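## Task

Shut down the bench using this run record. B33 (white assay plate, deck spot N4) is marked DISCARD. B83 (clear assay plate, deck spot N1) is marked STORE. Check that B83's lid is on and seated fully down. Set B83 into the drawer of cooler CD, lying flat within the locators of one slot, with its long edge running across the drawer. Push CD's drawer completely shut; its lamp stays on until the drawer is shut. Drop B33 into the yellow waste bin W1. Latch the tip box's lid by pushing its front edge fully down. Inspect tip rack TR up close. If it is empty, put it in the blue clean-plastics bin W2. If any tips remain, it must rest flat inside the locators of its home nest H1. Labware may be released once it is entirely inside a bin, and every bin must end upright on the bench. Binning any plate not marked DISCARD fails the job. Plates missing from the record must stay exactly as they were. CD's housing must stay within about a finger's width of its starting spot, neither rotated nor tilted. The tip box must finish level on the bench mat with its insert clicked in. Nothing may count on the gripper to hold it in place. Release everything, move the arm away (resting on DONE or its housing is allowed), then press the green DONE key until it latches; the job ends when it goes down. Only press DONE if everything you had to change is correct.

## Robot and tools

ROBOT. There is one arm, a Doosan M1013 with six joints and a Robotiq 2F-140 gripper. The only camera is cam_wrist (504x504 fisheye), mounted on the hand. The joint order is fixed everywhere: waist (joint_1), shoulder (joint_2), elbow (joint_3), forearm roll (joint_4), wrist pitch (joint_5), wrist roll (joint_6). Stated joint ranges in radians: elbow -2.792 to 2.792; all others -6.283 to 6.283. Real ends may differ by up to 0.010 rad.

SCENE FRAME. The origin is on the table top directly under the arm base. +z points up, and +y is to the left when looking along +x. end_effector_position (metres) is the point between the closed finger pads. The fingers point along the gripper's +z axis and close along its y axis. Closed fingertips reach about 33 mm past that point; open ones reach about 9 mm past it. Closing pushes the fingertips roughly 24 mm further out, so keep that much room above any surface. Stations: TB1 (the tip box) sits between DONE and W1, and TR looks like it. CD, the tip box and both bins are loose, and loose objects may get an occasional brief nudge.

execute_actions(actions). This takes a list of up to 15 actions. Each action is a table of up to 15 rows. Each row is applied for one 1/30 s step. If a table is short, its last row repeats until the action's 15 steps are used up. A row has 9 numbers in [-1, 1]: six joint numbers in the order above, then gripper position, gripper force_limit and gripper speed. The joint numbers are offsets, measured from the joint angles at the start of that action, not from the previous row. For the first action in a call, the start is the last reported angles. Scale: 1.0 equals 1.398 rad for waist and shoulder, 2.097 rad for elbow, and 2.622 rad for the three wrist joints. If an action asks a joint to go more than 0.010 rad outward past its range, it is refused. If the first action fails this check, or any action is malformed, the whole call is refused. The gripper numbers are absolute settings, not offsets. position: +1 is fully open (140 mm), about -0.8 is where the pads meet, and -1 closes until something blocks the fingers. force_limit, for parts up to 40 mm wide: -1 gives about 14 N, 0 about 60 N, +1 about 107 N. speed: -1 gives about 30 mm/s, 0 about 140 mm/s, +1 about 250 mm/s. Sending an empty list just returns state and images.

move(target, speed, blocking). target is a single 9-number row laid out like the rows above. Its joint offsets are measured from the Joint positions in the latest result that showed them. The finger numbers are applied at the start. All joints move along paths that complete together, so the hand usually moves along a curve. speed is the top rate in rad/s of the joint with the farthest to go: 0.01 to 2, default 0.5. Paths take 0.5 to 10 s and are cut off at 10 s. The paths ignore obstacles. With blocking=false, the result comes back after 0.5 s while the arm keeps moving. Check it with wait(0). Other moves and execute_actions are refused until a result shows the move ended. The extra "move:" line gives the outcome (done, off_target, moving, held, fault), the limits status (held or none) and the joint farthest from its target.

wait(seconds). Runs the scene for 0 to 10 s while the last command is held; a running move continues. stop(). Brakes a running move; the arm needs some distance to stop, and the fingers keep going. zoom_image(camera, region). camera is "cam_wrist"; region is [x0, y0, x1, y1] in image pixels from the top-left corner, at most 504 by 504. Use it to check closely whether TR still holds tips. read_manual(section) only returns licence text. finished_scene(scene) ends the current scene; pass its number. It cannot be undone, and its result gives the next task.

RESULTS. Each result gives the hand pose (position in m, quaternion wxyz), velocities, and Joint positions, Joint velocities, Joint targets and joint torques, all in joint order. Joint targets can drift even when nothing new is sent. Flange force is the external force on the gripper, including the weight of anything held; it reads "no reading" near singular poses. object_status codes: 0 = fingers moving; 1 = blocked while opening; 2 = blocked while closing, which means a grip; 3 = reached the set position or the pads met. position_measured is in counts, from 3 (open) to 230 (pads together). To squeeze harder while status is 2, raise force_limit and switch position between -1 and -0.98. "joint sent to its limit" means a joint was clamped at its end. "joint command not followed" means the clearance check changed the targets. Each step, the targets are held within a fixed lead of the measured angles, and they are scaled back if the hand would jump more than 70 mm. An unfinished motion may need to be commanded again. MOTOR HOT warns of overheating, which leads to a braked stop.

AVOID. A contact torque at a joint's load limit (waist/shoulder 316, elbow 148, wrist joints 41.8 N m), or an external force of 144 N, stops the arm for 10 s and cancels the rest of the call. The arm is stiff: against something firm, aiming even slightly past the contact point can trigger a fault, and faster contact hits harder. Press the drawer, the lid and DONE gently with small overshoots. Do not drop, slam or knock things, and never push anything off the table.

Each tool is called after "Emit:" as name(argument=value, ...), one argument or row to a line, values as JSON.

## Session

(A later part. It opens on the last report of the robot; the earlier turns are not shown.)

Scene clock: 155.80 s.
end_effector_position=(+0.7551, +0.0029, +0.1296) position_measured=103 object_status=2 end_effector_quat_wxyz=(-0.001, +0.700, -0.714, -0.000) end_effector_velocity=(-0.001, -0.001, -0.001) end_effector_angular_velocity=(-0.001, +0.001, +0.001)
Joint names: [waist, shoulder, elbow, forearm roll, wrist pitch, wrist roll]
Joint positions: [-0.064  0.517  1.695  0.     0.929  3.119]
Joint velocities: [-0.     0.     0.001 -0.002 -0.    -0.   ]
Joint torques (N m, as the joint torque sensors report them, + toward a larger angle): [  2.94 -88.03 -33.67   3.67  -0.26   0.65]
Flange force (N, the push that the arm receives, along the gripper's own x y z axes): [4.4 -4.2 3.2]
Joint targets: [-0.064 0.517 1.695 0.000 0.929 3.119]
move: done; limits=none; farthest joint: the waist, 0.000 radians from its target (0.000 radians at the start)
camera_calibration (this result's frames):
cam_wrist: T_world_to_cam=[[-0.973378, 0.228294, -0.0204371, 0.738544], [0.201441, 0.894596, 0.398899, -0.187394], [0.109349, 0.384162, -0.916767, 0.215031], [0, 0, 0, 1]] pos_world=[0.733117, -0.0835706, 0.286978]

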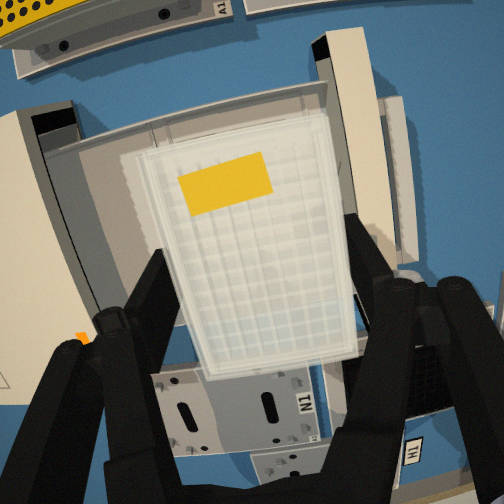

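Emit:
move(
  target=[0,0.0274,0.0065,0,-0.0198,0,-0.98,-0.3,-0.5],
  speed=0.03,
)

Emit:
zoom_image(
  camera="cam_wrist",
  region=[80,50,420,390],
)

Scene clock: 164.13 s.
end_effector_position=(+0.7576, +0.0029, +0.0947) position_measured=103 object_status=2 end_effector_quat_wxyz=(-0.001, +0.700, -0.714, -0.000) end_effector_velocity=(-0.001, +0.000, -0.002) end_effector_angular_velocity=(+0.000, +0.003, -0.000)
Joint names: [waist, shoulder, elbow, forearm roll, wrist pitch, wrist roll]
Joint positions: [-0.064  0.555  1.709  0.     0.878  3.119]
Joint velocities: [0.    0.002 0.001 0.    0.001 0.001]
Joint torques (N m, as the joint torque sensors report them, + toward a larger angle): [  3.72 -89.59 -31.88   3.6   -0.48   0.55]
Flange force (N, the push that the arm receives, along the gripper's own x y z axes): [5.3 -4.9 2.8]
Joint targets: [-0.064 0.555 1.709 0.000 0.878 3.119]
move: done; limits=none; farthest joint: the waist, 0.000 radians from its target (0.000 radians at the start)
camera_calibration (this result's frames):
cam_wrist: T_world_to_cam=[[-0.973376, 0.228304, -0.0204147, 0.740252], [0.20146, 0.894594, 0.398893, -0.173936], [0.109332, 0.38416, -0.91677, 0.182788], [0, 0, 0, 1]] pos_world=[0.7356, -0.0836205, 0.252068]

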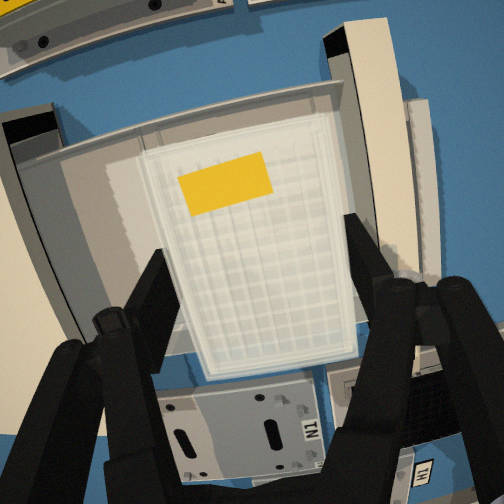

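Region (80, 50, 420, 390) of cam_wrist's 504x504 image, scaled by 1.482, with more detail than that image has.

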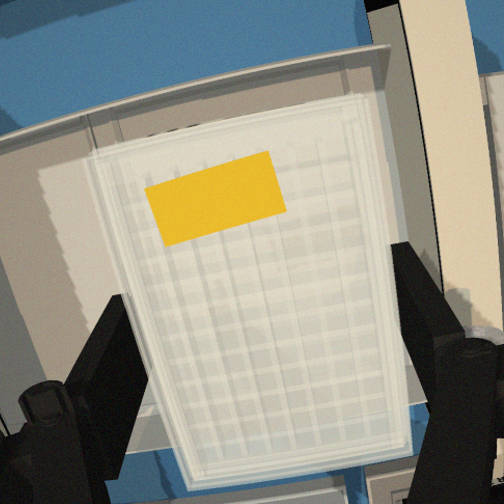

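Emit:
move(
  target=[-0.0014,0.0123,0.0022,0,-0.0083,-0.005,-0.98,-0.3,-0.5],
  speed=0.015,
)

Emit:
zoom_image(
  camera="cam_wrist",
  region=[80,50,420,390],
)

Scene clock: 172.17 s.
end_effector_position=(+0.7587, +0.0014, +0.0797) position_measured=103 object_status=2 end_effector_quat_wxyz=(-0.001, +0.704, -0.710, -0.000) end_effector_velocity=(+0.001, -0.000, +0.001) end_effector_angular_velocity=(-0.001, -0.001, +0.001)
Joint names: [waist, shoulder, elbow, forearm roll, wrist pitch, wrist roll]
Joint positions: [-0.066  0.573  1.713  0.     0.856  3.106]
Joint velocities: [ 0.    -0.    -0.001 -0.001  0.    -0.   ]
Joint torques (N m, as the joint torque sensors report them, + toward a larger angle): [  2.68 -90.82 -31.44   3.44  -0.36   0.68]
Flange force (N, the push that the arm receives, along the gripper's own x y z axes): [4.2 -4.3 2.7]
Joint targets: [-0.066 0.573 1.713 0.000 0.856 3.106]
move: done; limits=none; farthest joint: the waist, 0.000 radians from its target (0.002 radians at the start)
camera_calibration (this result's frames):
cam_wrist: T_world_to_cam=[[-0.975859, 0.217447, -0.0203907, 0.74328], [0.191493, 0.896787, 0.398878, -0.159284], [0.105021, 0.385344, -0.916777, 0.172785], [0, 0, 0, 1]] pos_world=[0.737692, -0.0853626, 0.237096]

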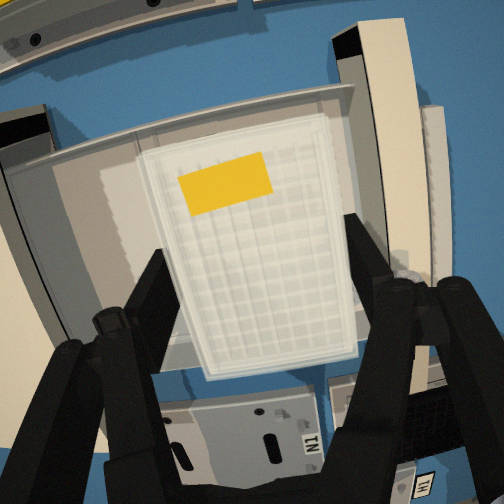

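Region (80, 50, 420, 390) of cam_wrist's 504x504 image, scaled by 1.482, with more detail than that image has.

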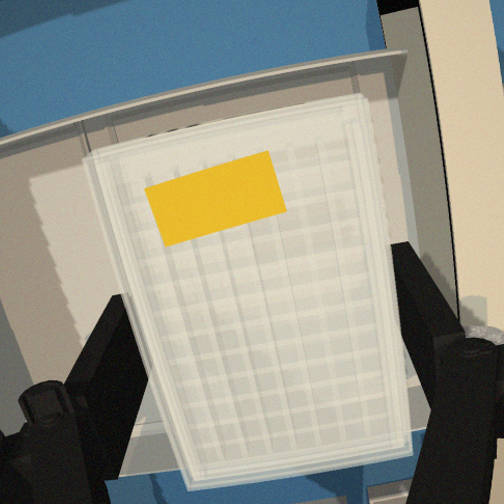

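Emit:
move(
  target=[0,0.004,0.0019,0,-0.0036,0,-0.98,-0.3,-0.5],
  speed=0.01,
)

Emit:
move(
  target=[0,0.0016,0.0005,0,-0.0012,0,-0.98,-0.3,-0.5],
  speed=0.01,
)

Scene clock: 177.53 s.
end_effector_position=(+0.7580, +0.0014, +0.0738) position_measured=103 object_status=2 end_effector_quat_wxyz=(-0.001, +0.704, -0.710, -0.000) end_effector_velocity=(+0.000, -0.000, -0.000) end_effector_angular_velocity=(-0.000, -0.000, +0.000)
Joint names: [waist, shoulder, elbow, forearm roll, wrist pitch, wrist roll]
Joint positions: [-0.066  0.578  1.717  0.     0.846  3.106]
Joint velocities: [-0.     0.     0.    -0.001 -0.001 -0.   ]
Joint torques (N m, as the joint torque sensors report them, + toward a larger angle): [  3.12 -90.98 -31.42   3.49  -0.38   0.51]
Flange force (N, the push that the arm receives, along the gripper's own x y z axes): [4.8 -3.9 3.1]
Joint targets: [-0.066 0.578 1.717 0.000 0.846 3.106]
move: done; limits=none; farthest joint: the waist, 0.000 radians from its target (0.000 radians at the start)
camera_calibration (this result's frames):
cam_wrist: T_world_to_cam=[[-0.975864, 0.217438, -0.0202571, 0.742505], [0.191539, 0.896787, 0.398857, -0.15687], [0.104893, 0.38535, -0.916789, 0.167528], [0, 0, 0, 1]] pos_world=[0.737058, -0.0853269, 0.231197]

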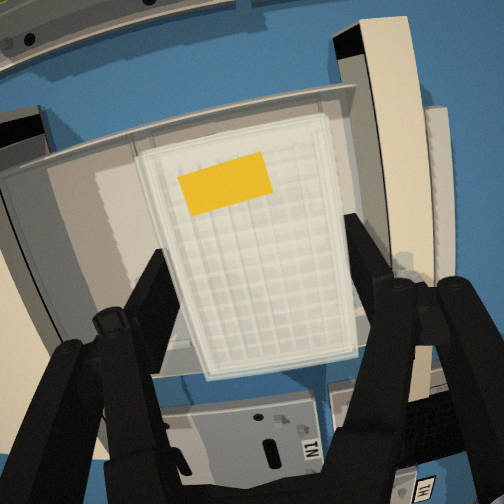

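Scene clock: 178.23 s.
end_effector_position=(+0.7579, +0.0014, +0.0717) position_measured=103 object_status=2 end_effector_quat_wxyz=(-0.001, +0.704, -0.710, -0.000) end_effector_velocity=(+0.001, +0.001, +0.001) end_effector_angular_velocity=(+0.000, -0.003, +0.000)
Joint names: [waist, shoulder, elbow, forearm roll, wrist pitch, wrist roll]
Joint positions: [-0.066  0.58   1.718  0.     0.843  3.106]
Joint velocities: [ 0.001 -0.001 -0.001  0.001 -0.001 -0.   ]
Joint torques (N m, as the joint torque sensors report them, + toward a larger angle): [  3.59 -91.2  -30.54   3.4   -0.41   0.64]
Flange force (N, the push that the arm receives, along the gripper's own x y z axes): [5.3 -5.3 2.2]
Joint targets: [-0.066 0.580 1.718 0.000 0.843 3.106]
move: done; limits=none; farthest joint: the waist, 0.000 radians from its target (0.000 radians at the start)
camera_calibration (this result's frames):
cam_wrist: T_world_to_cam=[[-0.975867, 0.217438, -0.0201223, 0.742353], [0.191593, 0.896784, 0.398836, -0.15605], [0.104767, 0.385355, -0.916802, 0.165683], [0, 0, 0, 1]] pos_world=[0.736978, -0.0853196, 0.229075]

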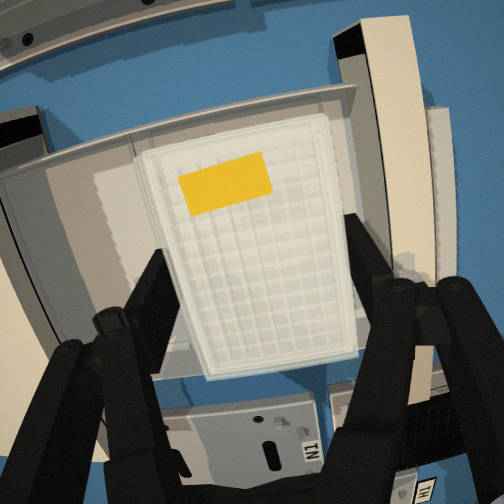

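Emit:
move(
  target=[0,0.0016,0.0004,0,-0.0012,0,-0.98,-0.3,-0.5],
  speed=0.01,
)

Emit:
move(
  target=[0,0.0016,0.0004,0,-0.0012,0,-0.98,-0.3,-0.5],
  speed=0.01,
)

Scene clock: 185.23 s.
end_effector_position=(+0.7580, +0.0014, +0.0697) position_measured=103 object_status=2 end_effector_quat_wxyz=(-0.001, +0.704, -0.710, -0.000) end_effector_velocity=(+0.001, -0.000, -0.000) end_effector_angular_velocity=(+0.001, -0.000, -0.002)
Joint names: [waist, shoulder, elbow, forearm roll, wrist pitch, wrist roll]
Joint positions: [-0.066  0.583  1.719  0.     0.84   3.106]
Joint velocities: [-0.001  0.002 -0.002  0.002  0.    -0.   ]
Joint torques (N m, as the joint torque sensors report them, + toward a larger angle): [  3.13 -90.92 -31.08   3.52  -0.34   0.7 ]
Flange force (N, the push that the arm receives, along the gripper's own x y z axes): [5.0 -4.1 2.7]
Joint targets: [-0.066 0.583 1.719 0.000 0.840 3.106]
move: done; limits=none; farthest joint: the waist, 0.000 radians from its target (0.000 radians at the start)
camera_calibration (this result's frames):
cam_wrist: T_world_to_cam=[[-0.975865, 0.217438, -0.0201933, 0.742354], [0.191565, 0.896785, 0.398847, -0.155226], [0.104834, 0.385352, -0.916795, 0.163761], [0, 0, 0, 1]] pos_world=[0.737006, -0.0853175, 0.227037]

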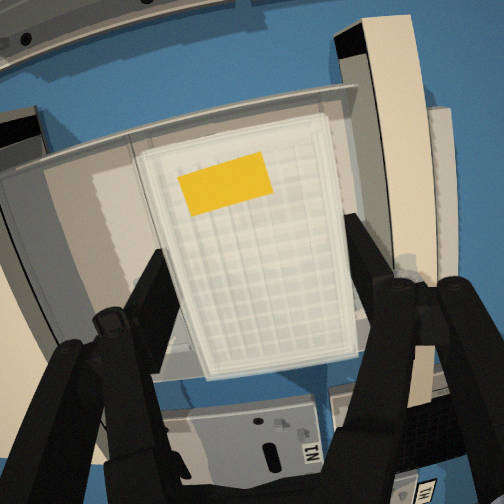

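Scene clock: 185.93 s.
end_effector_position=(+0.7580, +0.0014, +0.0676) position_measured=103 object_status=2 end_effector_quat_wxyz=(-0.001, +0.704, -0.710, -0.000) end_effector_velocity=(+0.001, +0.000, +0.001) end_effector_angular_velocity=(+0.001, -0.002, -0.002)
Joint names: [waist, shoulder, elbow, forearm roll, wrist pitch, wrist roll]
Joint positions: [-0.066  0.585  1.72   0.     0.837  3.106]
Joint velocities: [-0.    -0.    -0.001  0.002 -0.001  0.   ]
Joint torques (N m, as the joint torque sensors report them, + toward a larger angle): [  3.53 -90.9  -30.94   3.37  -0.37   0.56]
Flange force (N, the push that the arm receives, along the gripper's own x y z axes): [5.2 -3.9 2.4]
Joint targets: [-0.066 0.585 1.720 0.000 0.837 3.106]
move: done; limits=none; farthest joint: the waist, 0.000 radians from its target (0.000 radians at the start)
camera_calibration (this result's frames):
cam_wrist: T_world_to_cam=[[-0.975864, 0.217439, -0.0202646, 0.74235], [0.191536, 0.896787, 0.398857, -0.154401], [0.1049, 0.385349, -0.916789, 0.16184], [0, 0, 0, 1]] pos_world=[0.737029, -0.0853151, 0.225001]

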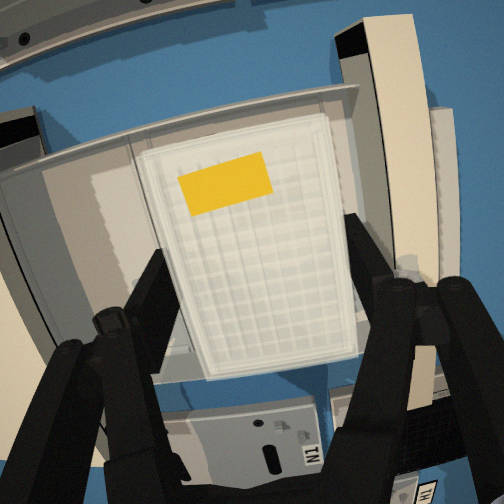

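Emit:
move(
  target=[0,0.0016,0.0004,0,-0.0012,0,-0.98,-0.3,-0.5],
  speed=0.01,
)

Emit:
move(
  target=[0,0.0016,0.0004,0,-0.0012,0,-0.98,-0.3,-0.5],
  speed=0.01,
)

Scene clock: 192.37 s.
end_effector_position=(+0.7580, +0.0014, +0.0656) position_measured=103 object_status=2 end_effector_quat_wxyz=(-0.001, +0.704, -0.710, -0.000) end_effector_velocity=(+0.001, -0.000, +0.001) end_effector_angular_velocity=(+0.000, -0.002, -0.000)
Joint names: [waist, shoulder, elbow, forearm roll, wrist pitch, wrist roll]
Joint positions: [-0.066  0.587  1.721  0.     0.834  3.106]
Joint velocities: [-0.001 -0.001 -0.001  0.     0.    -0.   ]
Joint torques (N m, as the joint torque sensors report them, + toward a larger angle): [  2.98 -91.47 -30.7    3.42  -0.31   0.57]
Flange force (N, the push that the arm receives, along the gripper's own x y z axes): [4.4 -4.4 2.5]
Joint targets: [-0.066 0.587 1.721 0.000 0.834 3.106]
move: done; limits=none; farthest joint: the waist, 0.000 radians from its target (0.000 radians at the start)
camera_calibration (this result's frames):
cam_wrist: T_world_to_cam=[[-0.975862, 0.217439, -0.0203357, 0.74234], [0.191508, 0.896788, 0.398868, -0.153577], [0.104966, 0.385346, -0.916783, 0.15992], [0, 0, 0, 1]] pos_world=[0.737046, -0.0853123, 0.222965]

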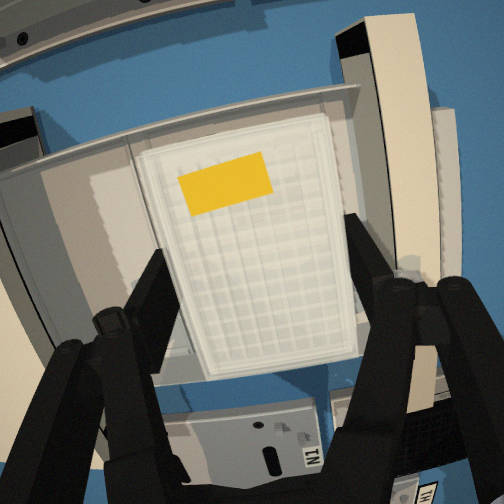

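Scene clock: 193.07 s.
end_effector_position=(+0.7580, +0.0014, +0.0636) position_measured=103 object_status=2 end_effector_quat_wxyz=(-0.001, +0.704, -0.710, -0.000) end_effector_velocity=(-0.001, +0.001, -0.000) end_effector_angular_velocity=(+0.001, +0.001, +0.000)
Joint names: [waist, shoulder, elbow, forearm roll, wrist pitch, wrist roll]
Joint positions: [-0.066  0.589  1.722  0.     0.831  3.106]
Joint velocities: [ 0.     0.     0.     0.001  0.001 -0.   ]
Joint torques (N m, as the joint torque sensors report them, + toward a larger angle): [  3.23 -91.16 -30.41   3.36  -0.29   0.65]
Flange force (N, the push that the arm receives, along the gripper's own x y z axes): [5.0 -4.6 2.3]
Joint targets: [-0.066 0.589 1.722 0.000 0.831 3.106]
move: done; limits=none; farthest joint: the waist, 0.000 radians from its target (0.000 radians at the start)
camera_calibration (this result's frames):
cam_wrist: T_world_to_cam=[[-0.975861, 0.217439, -0.0204067, 0.742324], [0.191479, 0.896789, 0.398879, -0.152751], [0.105032, 0.385343, -0.916776, 0.158002], [0, 0, 0, 1]] pos_world=[0.737058, -0.0853094, 0.22093]

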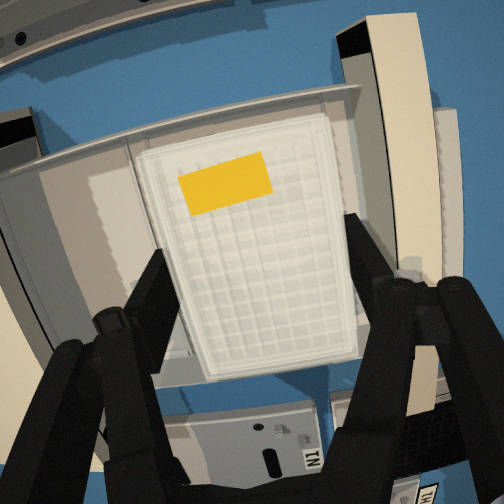

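Emit:
move(
  target=[0,0.0012,0.0003,0,-0.0009,0,-0.98,-0.3,-0.5],
  speed=0.01,
)

Emit:
move(
  target=[0,0.0012,0.0003,0,-0.0009,0,-0.98,-0.3,-0.5],
  speed=0.01,
)

Scene clock: 197.20 s.
end_effector_position=(+0.7581, +0.0014, +0.0620) position_measured=103 object_status=2 end_effector_quat_wxyz=(-0.001, +0.704, -0.710, -0.000) end_effector_velocity=(-0.002, +0.000, -0.002) end_effector_angular_velocity=(-0.000, +0.005, +0.000)
Joint names: [waist, shoulder, elbow, forearm roll, wrist pitch, wrist roll]
Joint positions: [-0.066  0.591  1.722  0.     0.828  3.106]
Joint velocities: [ 0.     0.002  0.002 -0.     0.002  0.   ]
Joint torques (N m, as the joint torque sensors report them, + toward a larger angle): [  3.25 -91.87 -30.43   3.47  -0.47   0.56]
Flange force (N, the push that the arm receives, along the gripper's own x y z axes): [4.6 -5.4 3.8]
Joint targets: [-0.066 0.591 1.722 0.000 0.828 3.106]
move: done; limits=none; farthest joint: the waist, 0.000 radians from its target (0.000 radians at the start)
camera_calibration (this result's frames):
cam_wrist: T_world_to_cam=[[-0.975859, 0.217439, -0.0204602, 0.742308], [0.191458, 0.89679, 0.398887, -0.152132], [0.105082, 0.385341, -0.916772, 0.156564], [0, 0, 0, 1]] pos_world=[0.737063, -0.085307, 0.219405]

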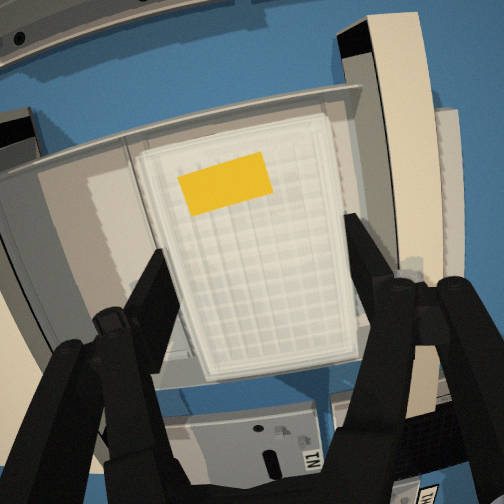

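Scene clock: 197.90 s.
end_effector_position=(+0.7581, +0.0014, +0.0605) position_measured=103 object_status=2 end_effector_quat_wxyz=(-0.001, +0.704, -0.710, -0.000) end_effector_velocity=(+0.000, +0.000, -0.000) end_effector_angular_velocity=(+0.000, +0.000, -0.000)
Joint names: [waist, shoulder, elbow, forearm roll, wrist pitch, wrist roll]
Joint positions: [-0.066  0.593  1.723  0.     0.826  3.106]
Joint velocities: [ 0.     0.001 -0.001  0.001 -0.     0.   ]
Joint torques (N m, as the joint torque sensors report them, + toward a larger angle): [  2.46 -92.46 -30.32   3.52  -0.4    0.65]
Flange force (N, the push that the arm receives, along the gripper's own x y z axes): [3.9 -6.2 4.3]
Joint targets: [-0.066 0.593 1.723 0.000 0.826 3.106]
move: done; limits=none; farthest joint: the waist, 0.000 radians from its target (0.000 radians at the start)
camera_calibration (this result's frames):
cam_wrist: T_world_to_cam=[[-0.975858, 0.21744, -0.0205135, 0.742289], [0.191437, 0.896791, 0.398896, -0.151512], [0.105132, 0.385338, -0.916767, 0.155127], [0, 0, 0, 1]] pos_world=[0.737065, -0.0853045, 0.21788]

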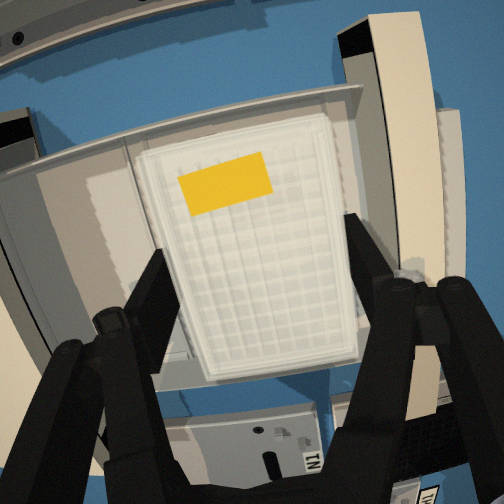

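Emit:
move(
  target=[0,0.0012,0.0003,0,-0.0009,0,-0.98,-0.3,-0.5],
  speed=0.01,
)

Emit:
move(
  target=[0,0.0012,0.0003,0,-0.0009,0,-0.98,-0.3,-0.5],
  speed=0.01,
)

Scene clock: 207.57 s.
end_effector_position=(+0.7581, +0.0014, +0.0590) position_measured=103 object_status=2 end_effector_quat_wxyz=(-0.001, +0.704, -0.710, -0.000) end_effector_velocity=(+0.000, -0.000, -0.000) end_effector_angular_velocity=(-0.002, -0.001, +0.002)
Joint names: [waist, shoulder, elbow, forearm roll, wrist pitch, wrist roll]
Joint positions: [-0.066  0.594  1.724  0.     0.824  3.106]
Joint velocities: [ 0.     0.     0.    -0.002 -0.001  0.   ]
Joint torques (N m, as the joint torque sensors report them, + toward a larger angle): [  2.9  -93.09 -30.59   3.41  -0.47   0.44]
Flange force (N, the push that the arm receives, along the gripper's own x y z axes): [3.8 -5.6 4.4]
Joint targets: [-0.066 0.594 1.724 0.000 0.824 3.106]
move: done; limits=none; farthest joint: the waist, 0.000 radians from its target (0.000 radians at the start)
camera_calibration (this result's frames):
cam_wrist: T_world_to_cam=[[-0.975857, 0.217439, -0.0205668, 0.742266], [0.191415, 0.896792, 0.398904, -0.150892], [0.105182, 0.385336, -0.916762, 0.153691], [0, 0, 0, 1]] pos_world=[0.737063, -0.0853019, 0.216356]

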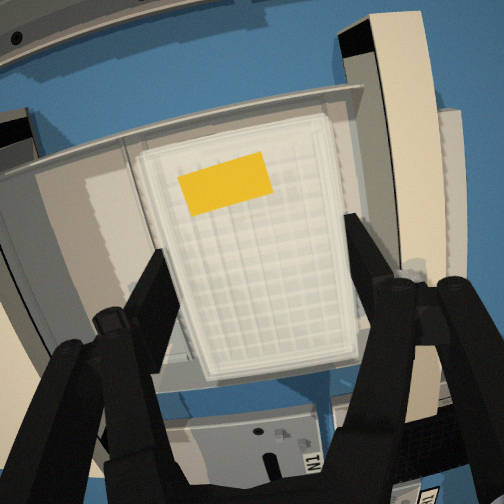

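Scene clock: 208.27 s.
end_effector_position=(+0.7581, +0.0014, +0.0575) position_measured=103 object_status=2 end_effector_quat_wxyz=(-0.001, +0.704, -0.710, -0.000) end_effector_velocity=(-0.000, +0.001, -0.001) end_effector_angular_velocity=(+0.001, +0.002, +0.001)
Joint names: [waist, shoulder, elbow, forearm roll, wrist pitch, wrist roll]
Joint positions: [-0.066  0.596  1.724  0.     0.821  3.106]
Joint velocities: [ 0.001  0.001  0.     0.001  0.001 -0.   ]
Joint torques (N m, as the joint torque sensors report them, + toward a larger angle): [  2.73 -92.2  -30.67   3.51  -0.37   0.72]
Flange force (N, the push that the arm receives, along the gripper's own x y z axes): [4.2 -4.4 3.8]
Joint targets: [-0.066 0.596 1.724 0.000 0.821 3.106]
move: done; limits=none; farthest joint: the waist, 0.000 radians from its target (0.000 radians at the start)
camera_calibration (this result's frames):
cam_wrist: T_world_to_cam=[[-0.975856, 0.21744, -0.0206201, 0.742241], [0.191394, 0.896793, 0.398912, -0.150272], [0.105231, 0.385334, -0.916758, 0.152256], [0, 0, 0, 1]] pos_world=[0.737059, -0.0852991, 0.214832]

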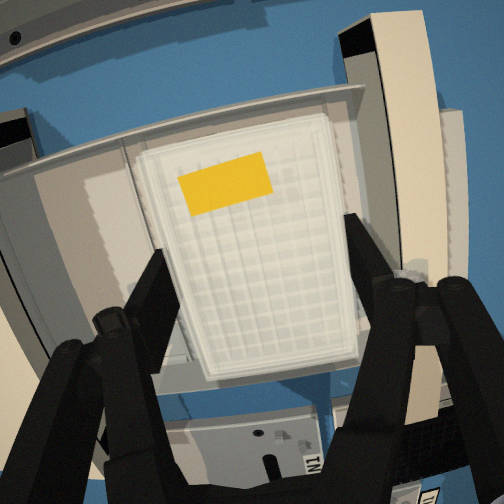

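Emit:
move(
  target=[0,0.0012,0.0003,0,-0.0009,0,-0.98,-0.3,-0.5],
  speed=0.01,
)

Emit:
move(
  target=[0,0.0012,0.0003,0,-0.0009,0,-0.98,-0.3,-0.5],
  speed=0.01,
)

Scene clock: 212.87 s.
end_effector_position=(+0.7581, +0.0014, +0.0559) position_measured=103 object_status=2 end_effector_quat_wxyz=(-0.001, +0.704, -0.710, -0.000) end_effector_velocity=(+0.000, +0.000, -0.000) end_effector_angular_velocity=(-0.000, +0.000, -0.000)
Joint names: [waist, shoulder, elbow, forearm roll, wrist pitch, wrist roll]
Joint positions: [-0.066  0.598  1.725  0.     0.819  3.106]
Joint velocities: [ 0.     0.001 -0.001 -0.    -0.     0.   ]
Joint torques (N m, as the joint torque sensors report them, + toward a larger angle): [  2.77 -92.15 -30.68   3.4   -0.33   0.58]
Flange force (N, the push that the arm receives, along the gripper's own x y z axes): [4.3 -4.4 4.2]
Joint targets: [-0.066 0.598 1.725 0.000 0.819 3.106]
move: done; limits=none; farthest joint: the waist, 0.000 radians from its target (0.000 radians at the start)
camera_calibration (this result's frames):
cam_wrist: T_world_to_cam=[[-0.975855, 0.21744, -0.0206733, 0.742212], [0.191372, 0.896794, 0.39892, -0.149651], [0.105281, 0.385331, -0.916753, 0.150821], [0, 0, 0, 1]] pos_world=[0.737051, -0.0852962, 0.213309]

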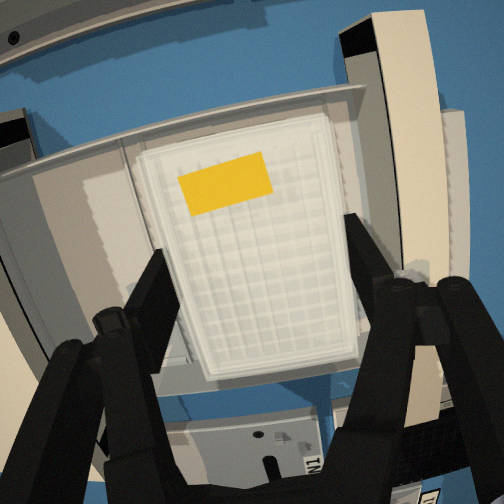

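Scene clock: 213.57 s.
end_effector_position=(+0.7581, +0.0014, +0.0544) position_measured=103 object_status=2 end_effector_quat_wxyz=(-0.001, +0.704, -0.710, -0.000) end_effector_velocity=(+0.001, -0.000, +0.000) end_effector_angular_velocity=(-0.000, -0.001, -0.000)
Joint names: [waist, shoulder, elbow, forearm roll, wrist pitch, wrist roll]
Joint positions: [-0.066  0.599  1.726  0.     0.817  3.106]
Joint velocities: [-0.001  0.    -0.001 -0.    -0.    -0.   ]
Joint torques (N m, as the joint torque sensors report them, + toward a larger angle): [  3.66 -93.75 -30.14   3.35  -0.54   0.62]
Flange force (N, the push that the arm receives, along the gripper's own x y z axes): [5.5 -7.2 4.9]
Joint targets: [-0.066 0.599 1.726 0.000 0.817 3.106]
move: done; limits=none; farthest joint: the waist, 0.000 radians from its target (0.000 radians at the start)
camera_calibration (this result's frames):
cam_wrist: T_world_to_cam=[[-0.975854, 0.21744, -0.0207267, 0.74218], [0.191351, 0.896795, 0.398928, -0.149031], [0.105331, 0.385329, -0.916748, 0.149388], [0, 0, 0, 1]] pos_world=[0.737041, -0.0852931, 0.211786]

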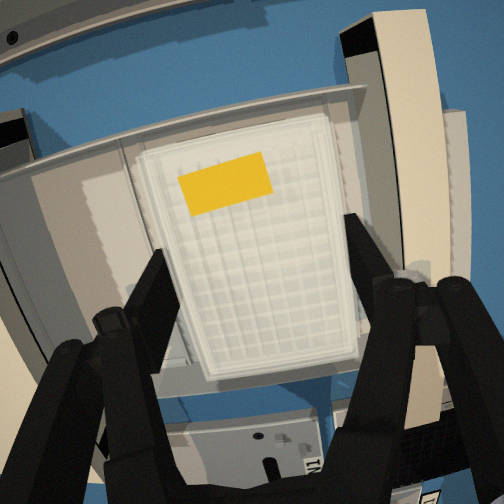

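Emit:
move(
  target=[0,0.0012,0.0003,0,-0.0009,0,-0.98,-0.3,-0.5],
  speed=0.01,
)

Emit:
move(
  target=[0,0.0012,0.0003,0,-0.0009,0,-0.98,-0.3,-0.5],
  speed=0.01,
)

Scene clock: 219.37 s.
end_effector_position=(+0.7581, +0.0014, +0.0529) position_measured=103 object_status=2 end_effector_quat_wxyz=(-0.001, +0.704, -0.710, -0.000) end_effector_velocity=(-0.001, -0.000, -0.000) end_effector_angular_velocity=(-0.001, +0.001, +0.001)
Joint names: [waist, shoulder, elbow, forearm roll, wrist pitch, wrist roll]
Joint positions: [-0.066  0.601  1.726  0.     0.814  3.106]
Joint velocities: [ 0.    -0.001  0.001 -0.001  0.001  0.   ]
Joint torques (N m, as the joint torque sensors report them, + toward a larger angle): [  2.79 -91.9  -30.18   3.47  -0.62   0.64]
Flange force (N, the push that the arm receives, along the gripper's own x y z axes): [4.1 -4.5 2.7]
Joint targets: [-0.066 0.601 1.726 0.000 0.814 3.106]
move: done; limits=none; farthest joint: the waist, 0.000 radians from its target (0.000 radians at the start)
camera_calibration (this result's frames):
cam_wrist: T_world_to_cam=[[-0.975852, 0.21744, -0.0207799, 0.742144], [0.19133, 0.896796, 0.398936, -0.14841], [0.10538, 0.385327, -0.916743, 0.147955], [0, 0, 0, 1]] pos_world=[0.737027, -0.08529, 0.210264]

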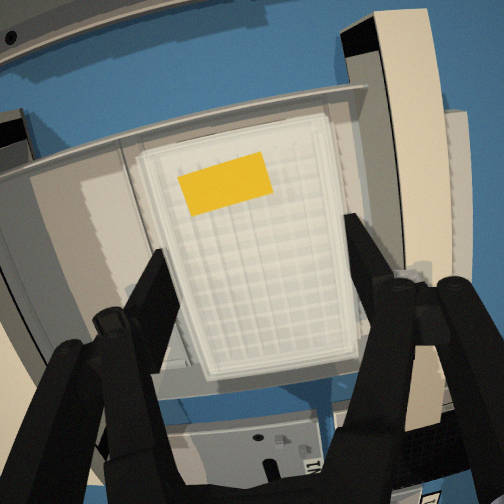

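Scene clock: 220.07 s.
end_effector_position=(+0.7581, +0.0014, +0.0514) position_measured=103 object_status=2 end_effector_quat_wxyz=(-0.001, +0.704, -0.710, -0.000) end_effector_velocity=(+0.000, -0.000, +0.000) end_effector_angular_velocity=(-0.002, -0.001, +0.003)
Joint names: [waist, shoulder, elbow, forearm roll, wrist pitch, wrist roll]
Joint positions: [-0.066  0.603  1.727  0.     0.812  3.106]
Joint velocities: [ 0.    -0.001  0.001 -0.003 -0.001 -0.   ]
Joint torques (N m, as the joint torque sensors report them, + toward a larger angle): [  2.3  -93.08 -30.29   3.32  -0.42   0.66]
Flange force (N, the push that the arm receives, along the gripper's own x y z axes): [3.6 -5.0 4.2]
Joint targets: [-0.066 0.603 1.727 0.000 0.812 3.106]
move: done; limits=none; farthest joint: the waist, 0.000 radians from its target (0.000 radians at the start)
camera_calibration (this result's frames):
cam_wrist: T_world_to_cam=[[-0.975851, 0.21744, -0.0208331, 0.742106], [0.191308, 0.896797, 0.398944, -0.147788], [0.10543, 0.385324, -0.916739, 0.146523], [0, 0, 0, 1]] pos_world=[0.73701, -0.0852866, 0.208743]

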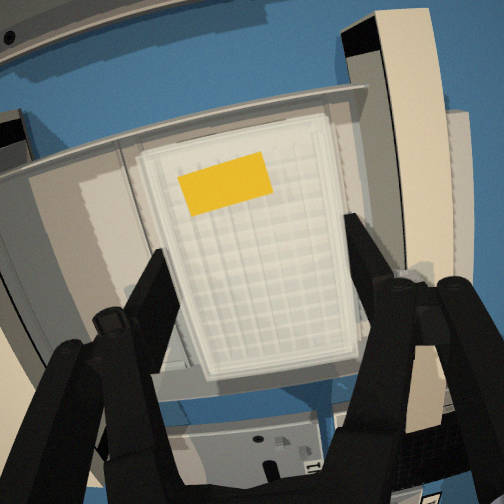

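Emit:
move(
  target=[0,0.0012,0.0003,0,-0.0009,0,-0.98,-0.3,-0.5],
  speed=0.01,
)

Emit:
move(
  target=[0,0.0012,0.0003,0,-0.0009,0,-0.98,-0.3,-0.5],
  speed=0.01,
)

Scene clock: 224.20 s.
end_effector_position=(+0.7581, +0.0014, +0.0499) position_measured=103 object_status=2 end_effector_quat_wxyz=(-0.001, +0.704, -0.710, -0.000) end_effector_velocity=(-0.000, -0.000, +0.000) end_effector_angular_velocity=(-0.001, -0.001, +0.000)
Joint names: [waist, shoulder, elbow, forearm roll, wrist pitch, wrist roll]
Joint positions: [-0.066  0.604  1.727  0.     0.81   3.106]
Joint velocities: [-0.    -0.001  0.    -0.001 -0.    -0.   ]
Joint torques (N m, as the joint torque sensors report them, + toward a larger angle): [  3.96 -88.79 -28.2    3.42  -0.57   0.62]
Flange force (N, the push that the arm receives, along the gripper's own x y z axes): [5.9 -4.8 -1.8]
Joint targets: [-0.066 0.604 1.727 0.000 0.810 3.106]
move: done; limits=none; farthest joint: the waist, 0.000 radians from its target (0.000 radians at the start)
camera_calibration (this result's frames):
cam_wrist: T_world_to_cam=[[-0.97585, 0.21744, -0.0209073, 0.742072], [0.191278, 0.896798, 0.398955, -0.147167], [0.105499, 0.385321, -0.916732, 0.14509], [0, 0, 0, 1]] pos_world=[0.736994, -0.0852832, 0.207237]

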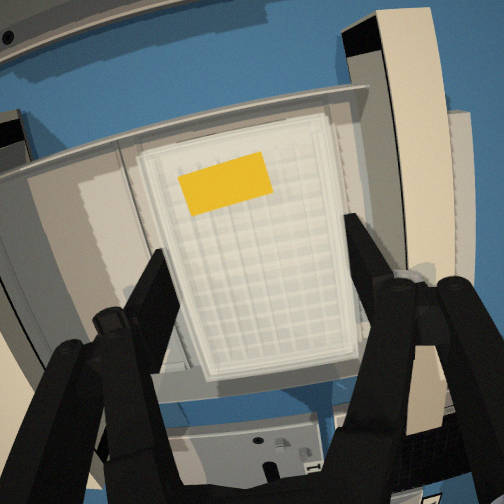

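Scene clock: 224.90 s.
end_effector_position=(+0.7581, +0.0014, +0.0484) position_measured=103 object_status=2 end_effector_quat_wxyz=(-0.001, +0.704, -0.710, +0.000) end_effector_velocity=(-0.000, -0.000, -0.001) end_effector_angular_velocity=(-0.000, +0.001, +0.000)
Joint names: [waist, shoulder, elbow, forearm roll, wrist pitch, wrist roll]
Joint positions: [-0.066  0.606  1.728  0.     0.807  3.106]
Joint velocities: [-0.     0.001  0.    -0.001  0.     0.   ]
Joint torques (N m, as the joint torque sensors report them, + toward a larger angle): [  5.17 -77.71 -22.23   3.68  -0.69   0.65]
Flange force (N, the push that the arm receives, along the gripper's own x y z axes): [7.6 -5.1 -16.0]
Joint targets: [-0.066 0.606 1.728 0.000 0.807 3.106]
move: done; limits=none; farthest joint: the waist, 0.000 radians from its target (0.000 radians at the start)
camera_calibration (this result's frames):
cam_wrist: T_world_to_cam=[[-0.975846, 0.217442, -0.0210599, 0.742067], [0.191218, 0.896801, 0.398979, -0.146546], [0.105641, 0.385315, -0.916718, 0.143643], [0, 0, 0, 1]] pos_world=[0.736991, -0.0852814, 0.205777]

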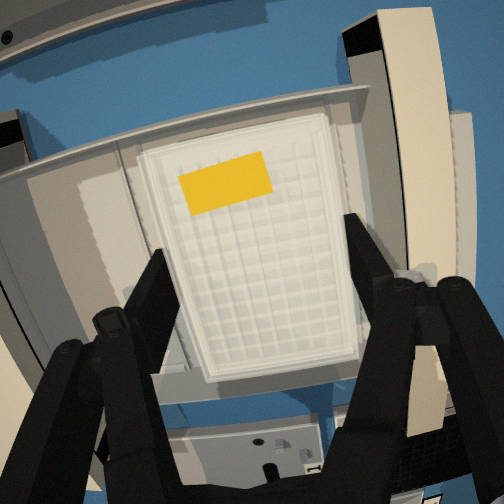

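Emit:
move(
  target=[-0.002,-0.0016,-0.0004,0,0.0012,0,-0.98,-0.3,-0.5],
  speed=0.01,
)

Emit:
move(
  target=[0,0.0024,0.0006,0,-0.0018,0,-0.98,-0.3,-0.5],
  speed=0.01,
)

Scene clock: 230.60 s.
end_effector_position=(+0.7581, -0.0007, +0.0504) position_measured=103 object_status=2 end_effector_quat_wxyz=(-0.001, +0.703, -0.711, -0.000) end_effector_velocity=(-0.001, +0.000, -0.001) end_effector_angular_velocity=(+0.001, +0.002, -0.000)
Joint names: [waist, shoulder, elbow, forearm roll, wrist pitch, wrist roll]
Joint positions: [-0.068  0.604  1.727  0.     0.81   3.106]
Joint velocities: [ 0.     0.001  0.     0.001  0.001 -0.   ]
Joint torques (N m, as the joint torque sensors report them, + toward a larger angle): [  3.88 -92.21 -29.97   3.28  -0.3    0.59]
Flange force (N, the push that the arm receives, along the gripper's own x y z axes): [5.5 -4.8 3.5]
Joint targets: [-0.068 0.604 1.727 0.000 0.810 3.106]
move: done; limits=none; farthest joint: the waist, 0.000 radians from its target (0.003 radians at the start)
camera_calibration (this result's frames):
cam_wrist: T_world_to_cam=[[-0.975235, 0.220177, -0.0209512, 0.742114], [0.193773, 0.896251, 0.398981, -0.147391], [0.106624, 0.38504, -0.91672, 0.145544], [0, 0, 0, 1]] pos_world=[0.736778, -0.0873372, 0.207777]

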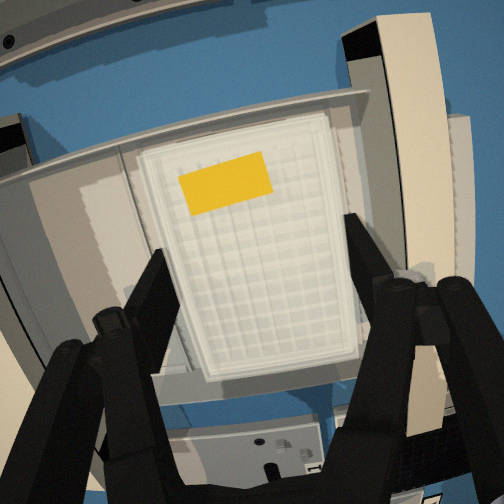

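Scene clock: 231.30 s.
end_effector_position=(+0.7581, -0.0007, +0.0475) position_measured=103 object_status=2 end_effector_quat_wxyz=(-0.001, +0.703, -0.711, +0.000) end_effector_velocity=(+0.000, +0.001, -0.001) end_effector_angular_velocity=(-0.000, -0.000, +0.001)
Joint names: [waist, shoulder, elbow, forearm roll, wrist pitch, wrist roll]
Joint positions: [-0.068  0.607  1.728  0.     0.806  3.106]
Joint velocities: [ 0.001  0.001 -0.    -0.    -0.001  0.   ]
Joint torques (N m, as the joint torque sensors report them, + toward a larger angle): [  3.45 -75.97 -21.76   3.46  -0.71   0.74]
Flange force (N, the push that the arm receives, along the gripper's own x y z axes): [5.3 -3.8 -18.9]
Joint targets: [-0.068 0.607 1.728 0.000 0.806 3.106]
move: done; limits=none; farthest joint: the waist, 0.000 radians from its target (0.000 radians at the start)
camera_calibration (this result's frames):
cam_wrist: T_world_to_cam=[[-0.975229, 0.220177, -0.0212399, 0.742097], [0.193657, 0.896258, 0.399022, -0.146147], [0.106892, 0.385025, -0.916695, 0.142658], [0, 0, 0, 1]] pos_world=[0.736768, -0.0873342, 0.204852]

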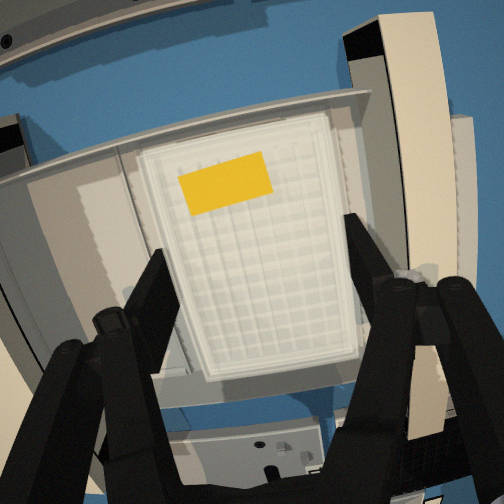

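Release and look.

Emit:
move(
  target=[0,-0.0005,0,0,0,0,0.27,-0.3,-0.8],
  speed=0.01,
)

Emit:
move(
  target=[0,-0.09,-0.03,0,0.072,0,0.27,-0.3,-0.5],
  speed=0.15,
)

Emit:
zoom_image(
  camera="cam_wrist",
  region=[100,50,400,350],
)

Scene clock: 238.80 s.
end_effector_position=(+0.7583, -0.0007, +0.0480) position_measured=95 object_status=3 end_effector_quat_wxyz=(-0.002, +0.703, -0.711, +0.000) end_effector_velocity=(-0.000, +0.000, +0.000) end_effector_angular_velocity=(-0.001, +0.000, +0.002)
Joint names: [waist, shoulder, elbow, forearm roll, wrist pitch, wrist roll]
Joint positions: [-0.068  0.606  1.728  0.     0.806  3.106]
Joint velocities: [ 0.001 -0.001  0.001 -0.001  0.    -0.   ]
Joint torques (N m, as the joint torque sensors report them, + toward a larger angle): [  2.53 -91.62 -29.67   3.35  -0.35   0.56]
Flange force (N, the push that the arm receives, along the gripper's own x y z axes): [3.8 -4.3 2.7]
Joint targets: [-0.068 0.606 1.728 0.000 0.806 3.106]
move: done; limits=none; farthest joint: the waist, 0.000 radians from its target (0.000 radians at the start)
camera_calibration (this result's frames):
cam_wrist: T_world_to_cam=[[-0.975214, 0.220177, -0.021915, 0.742272], [0.193385, 0.89627, 0.399126, -0.146168], [0.10752, 0.384996, -0.916634, 0.142629], [0, 0, 0, 1]] pos_world=[0.736805, -0.0873368, 0.205345]

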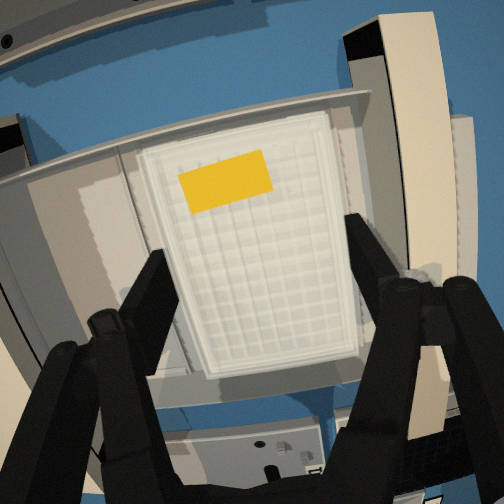

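Scene clock: 240.40 s.
end_effector_position=(+0.7568, -0.0008, +0.1709) position_measured=95 object_status=3 end_effector_quat_wxyz=(-0.002, +0.703, -0.711, +0.000) end_effector_velocity=(+0.000, +0.000, +0.000) end_effector_angular_velocity=(-0.001, -0.000, +0.001)
Joint names: [waist, shoulder, elbow, forearm roll, wrist pitch, wrist roll]
Joint positions: [-0.068  0.481  1.665  0.     0.994  3.106]
Joint velocities: [ 0.001  0.    -0.001 -0.001  0.     0.   ]
Joint torques (N m, as the joint torque sensors report them, + toward a larger angle): [  2.52 -87.06 -34.15   3.86  -0.46   0.53]
Flange force (N, the push that the arm receives, along the gripper's own x y z axes): [3.8 -8.2 2.6]
Joint targets: [-0.068 0.480 1.665 0.000 0.994 3.106]
move: done; limits=none; farthest joint: the waist, 0.000 radians from its target (0.000 radians at the start)
camera_calibration (this result's frames):
cam_wrist: T_world_to_cam=[[-0.975218, 0.220164, -0.0218736, 0.743511], [0.193388, 0.896268, 0.39913, -0.194797], [0.107479, 0.385009, -0.916633, 0.255507], [0, 0, 0, 1]] pos_world=[0.735295, -0.0874758, 0.328219]

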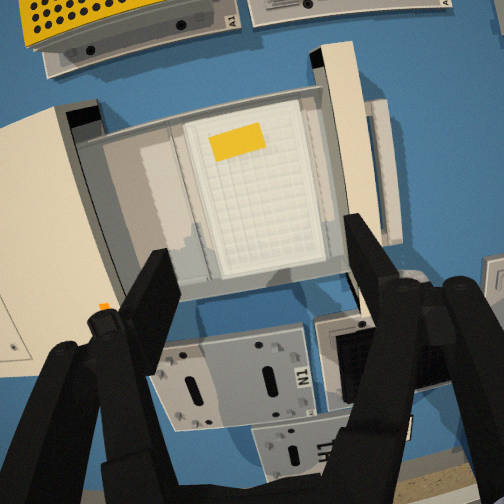

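Region (100, 50, 400, 350) of cam_wrist's 504x504 image, scaled by 1.680, with more detail than that image has.

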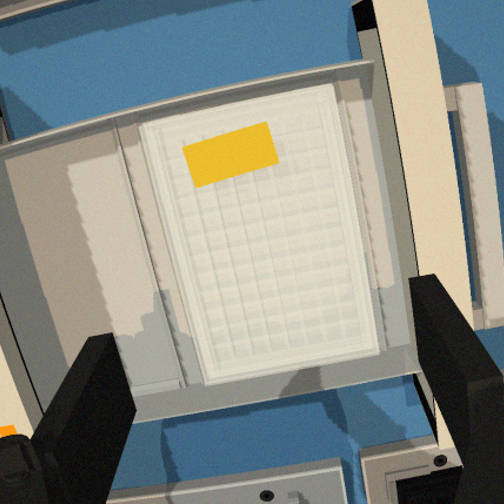

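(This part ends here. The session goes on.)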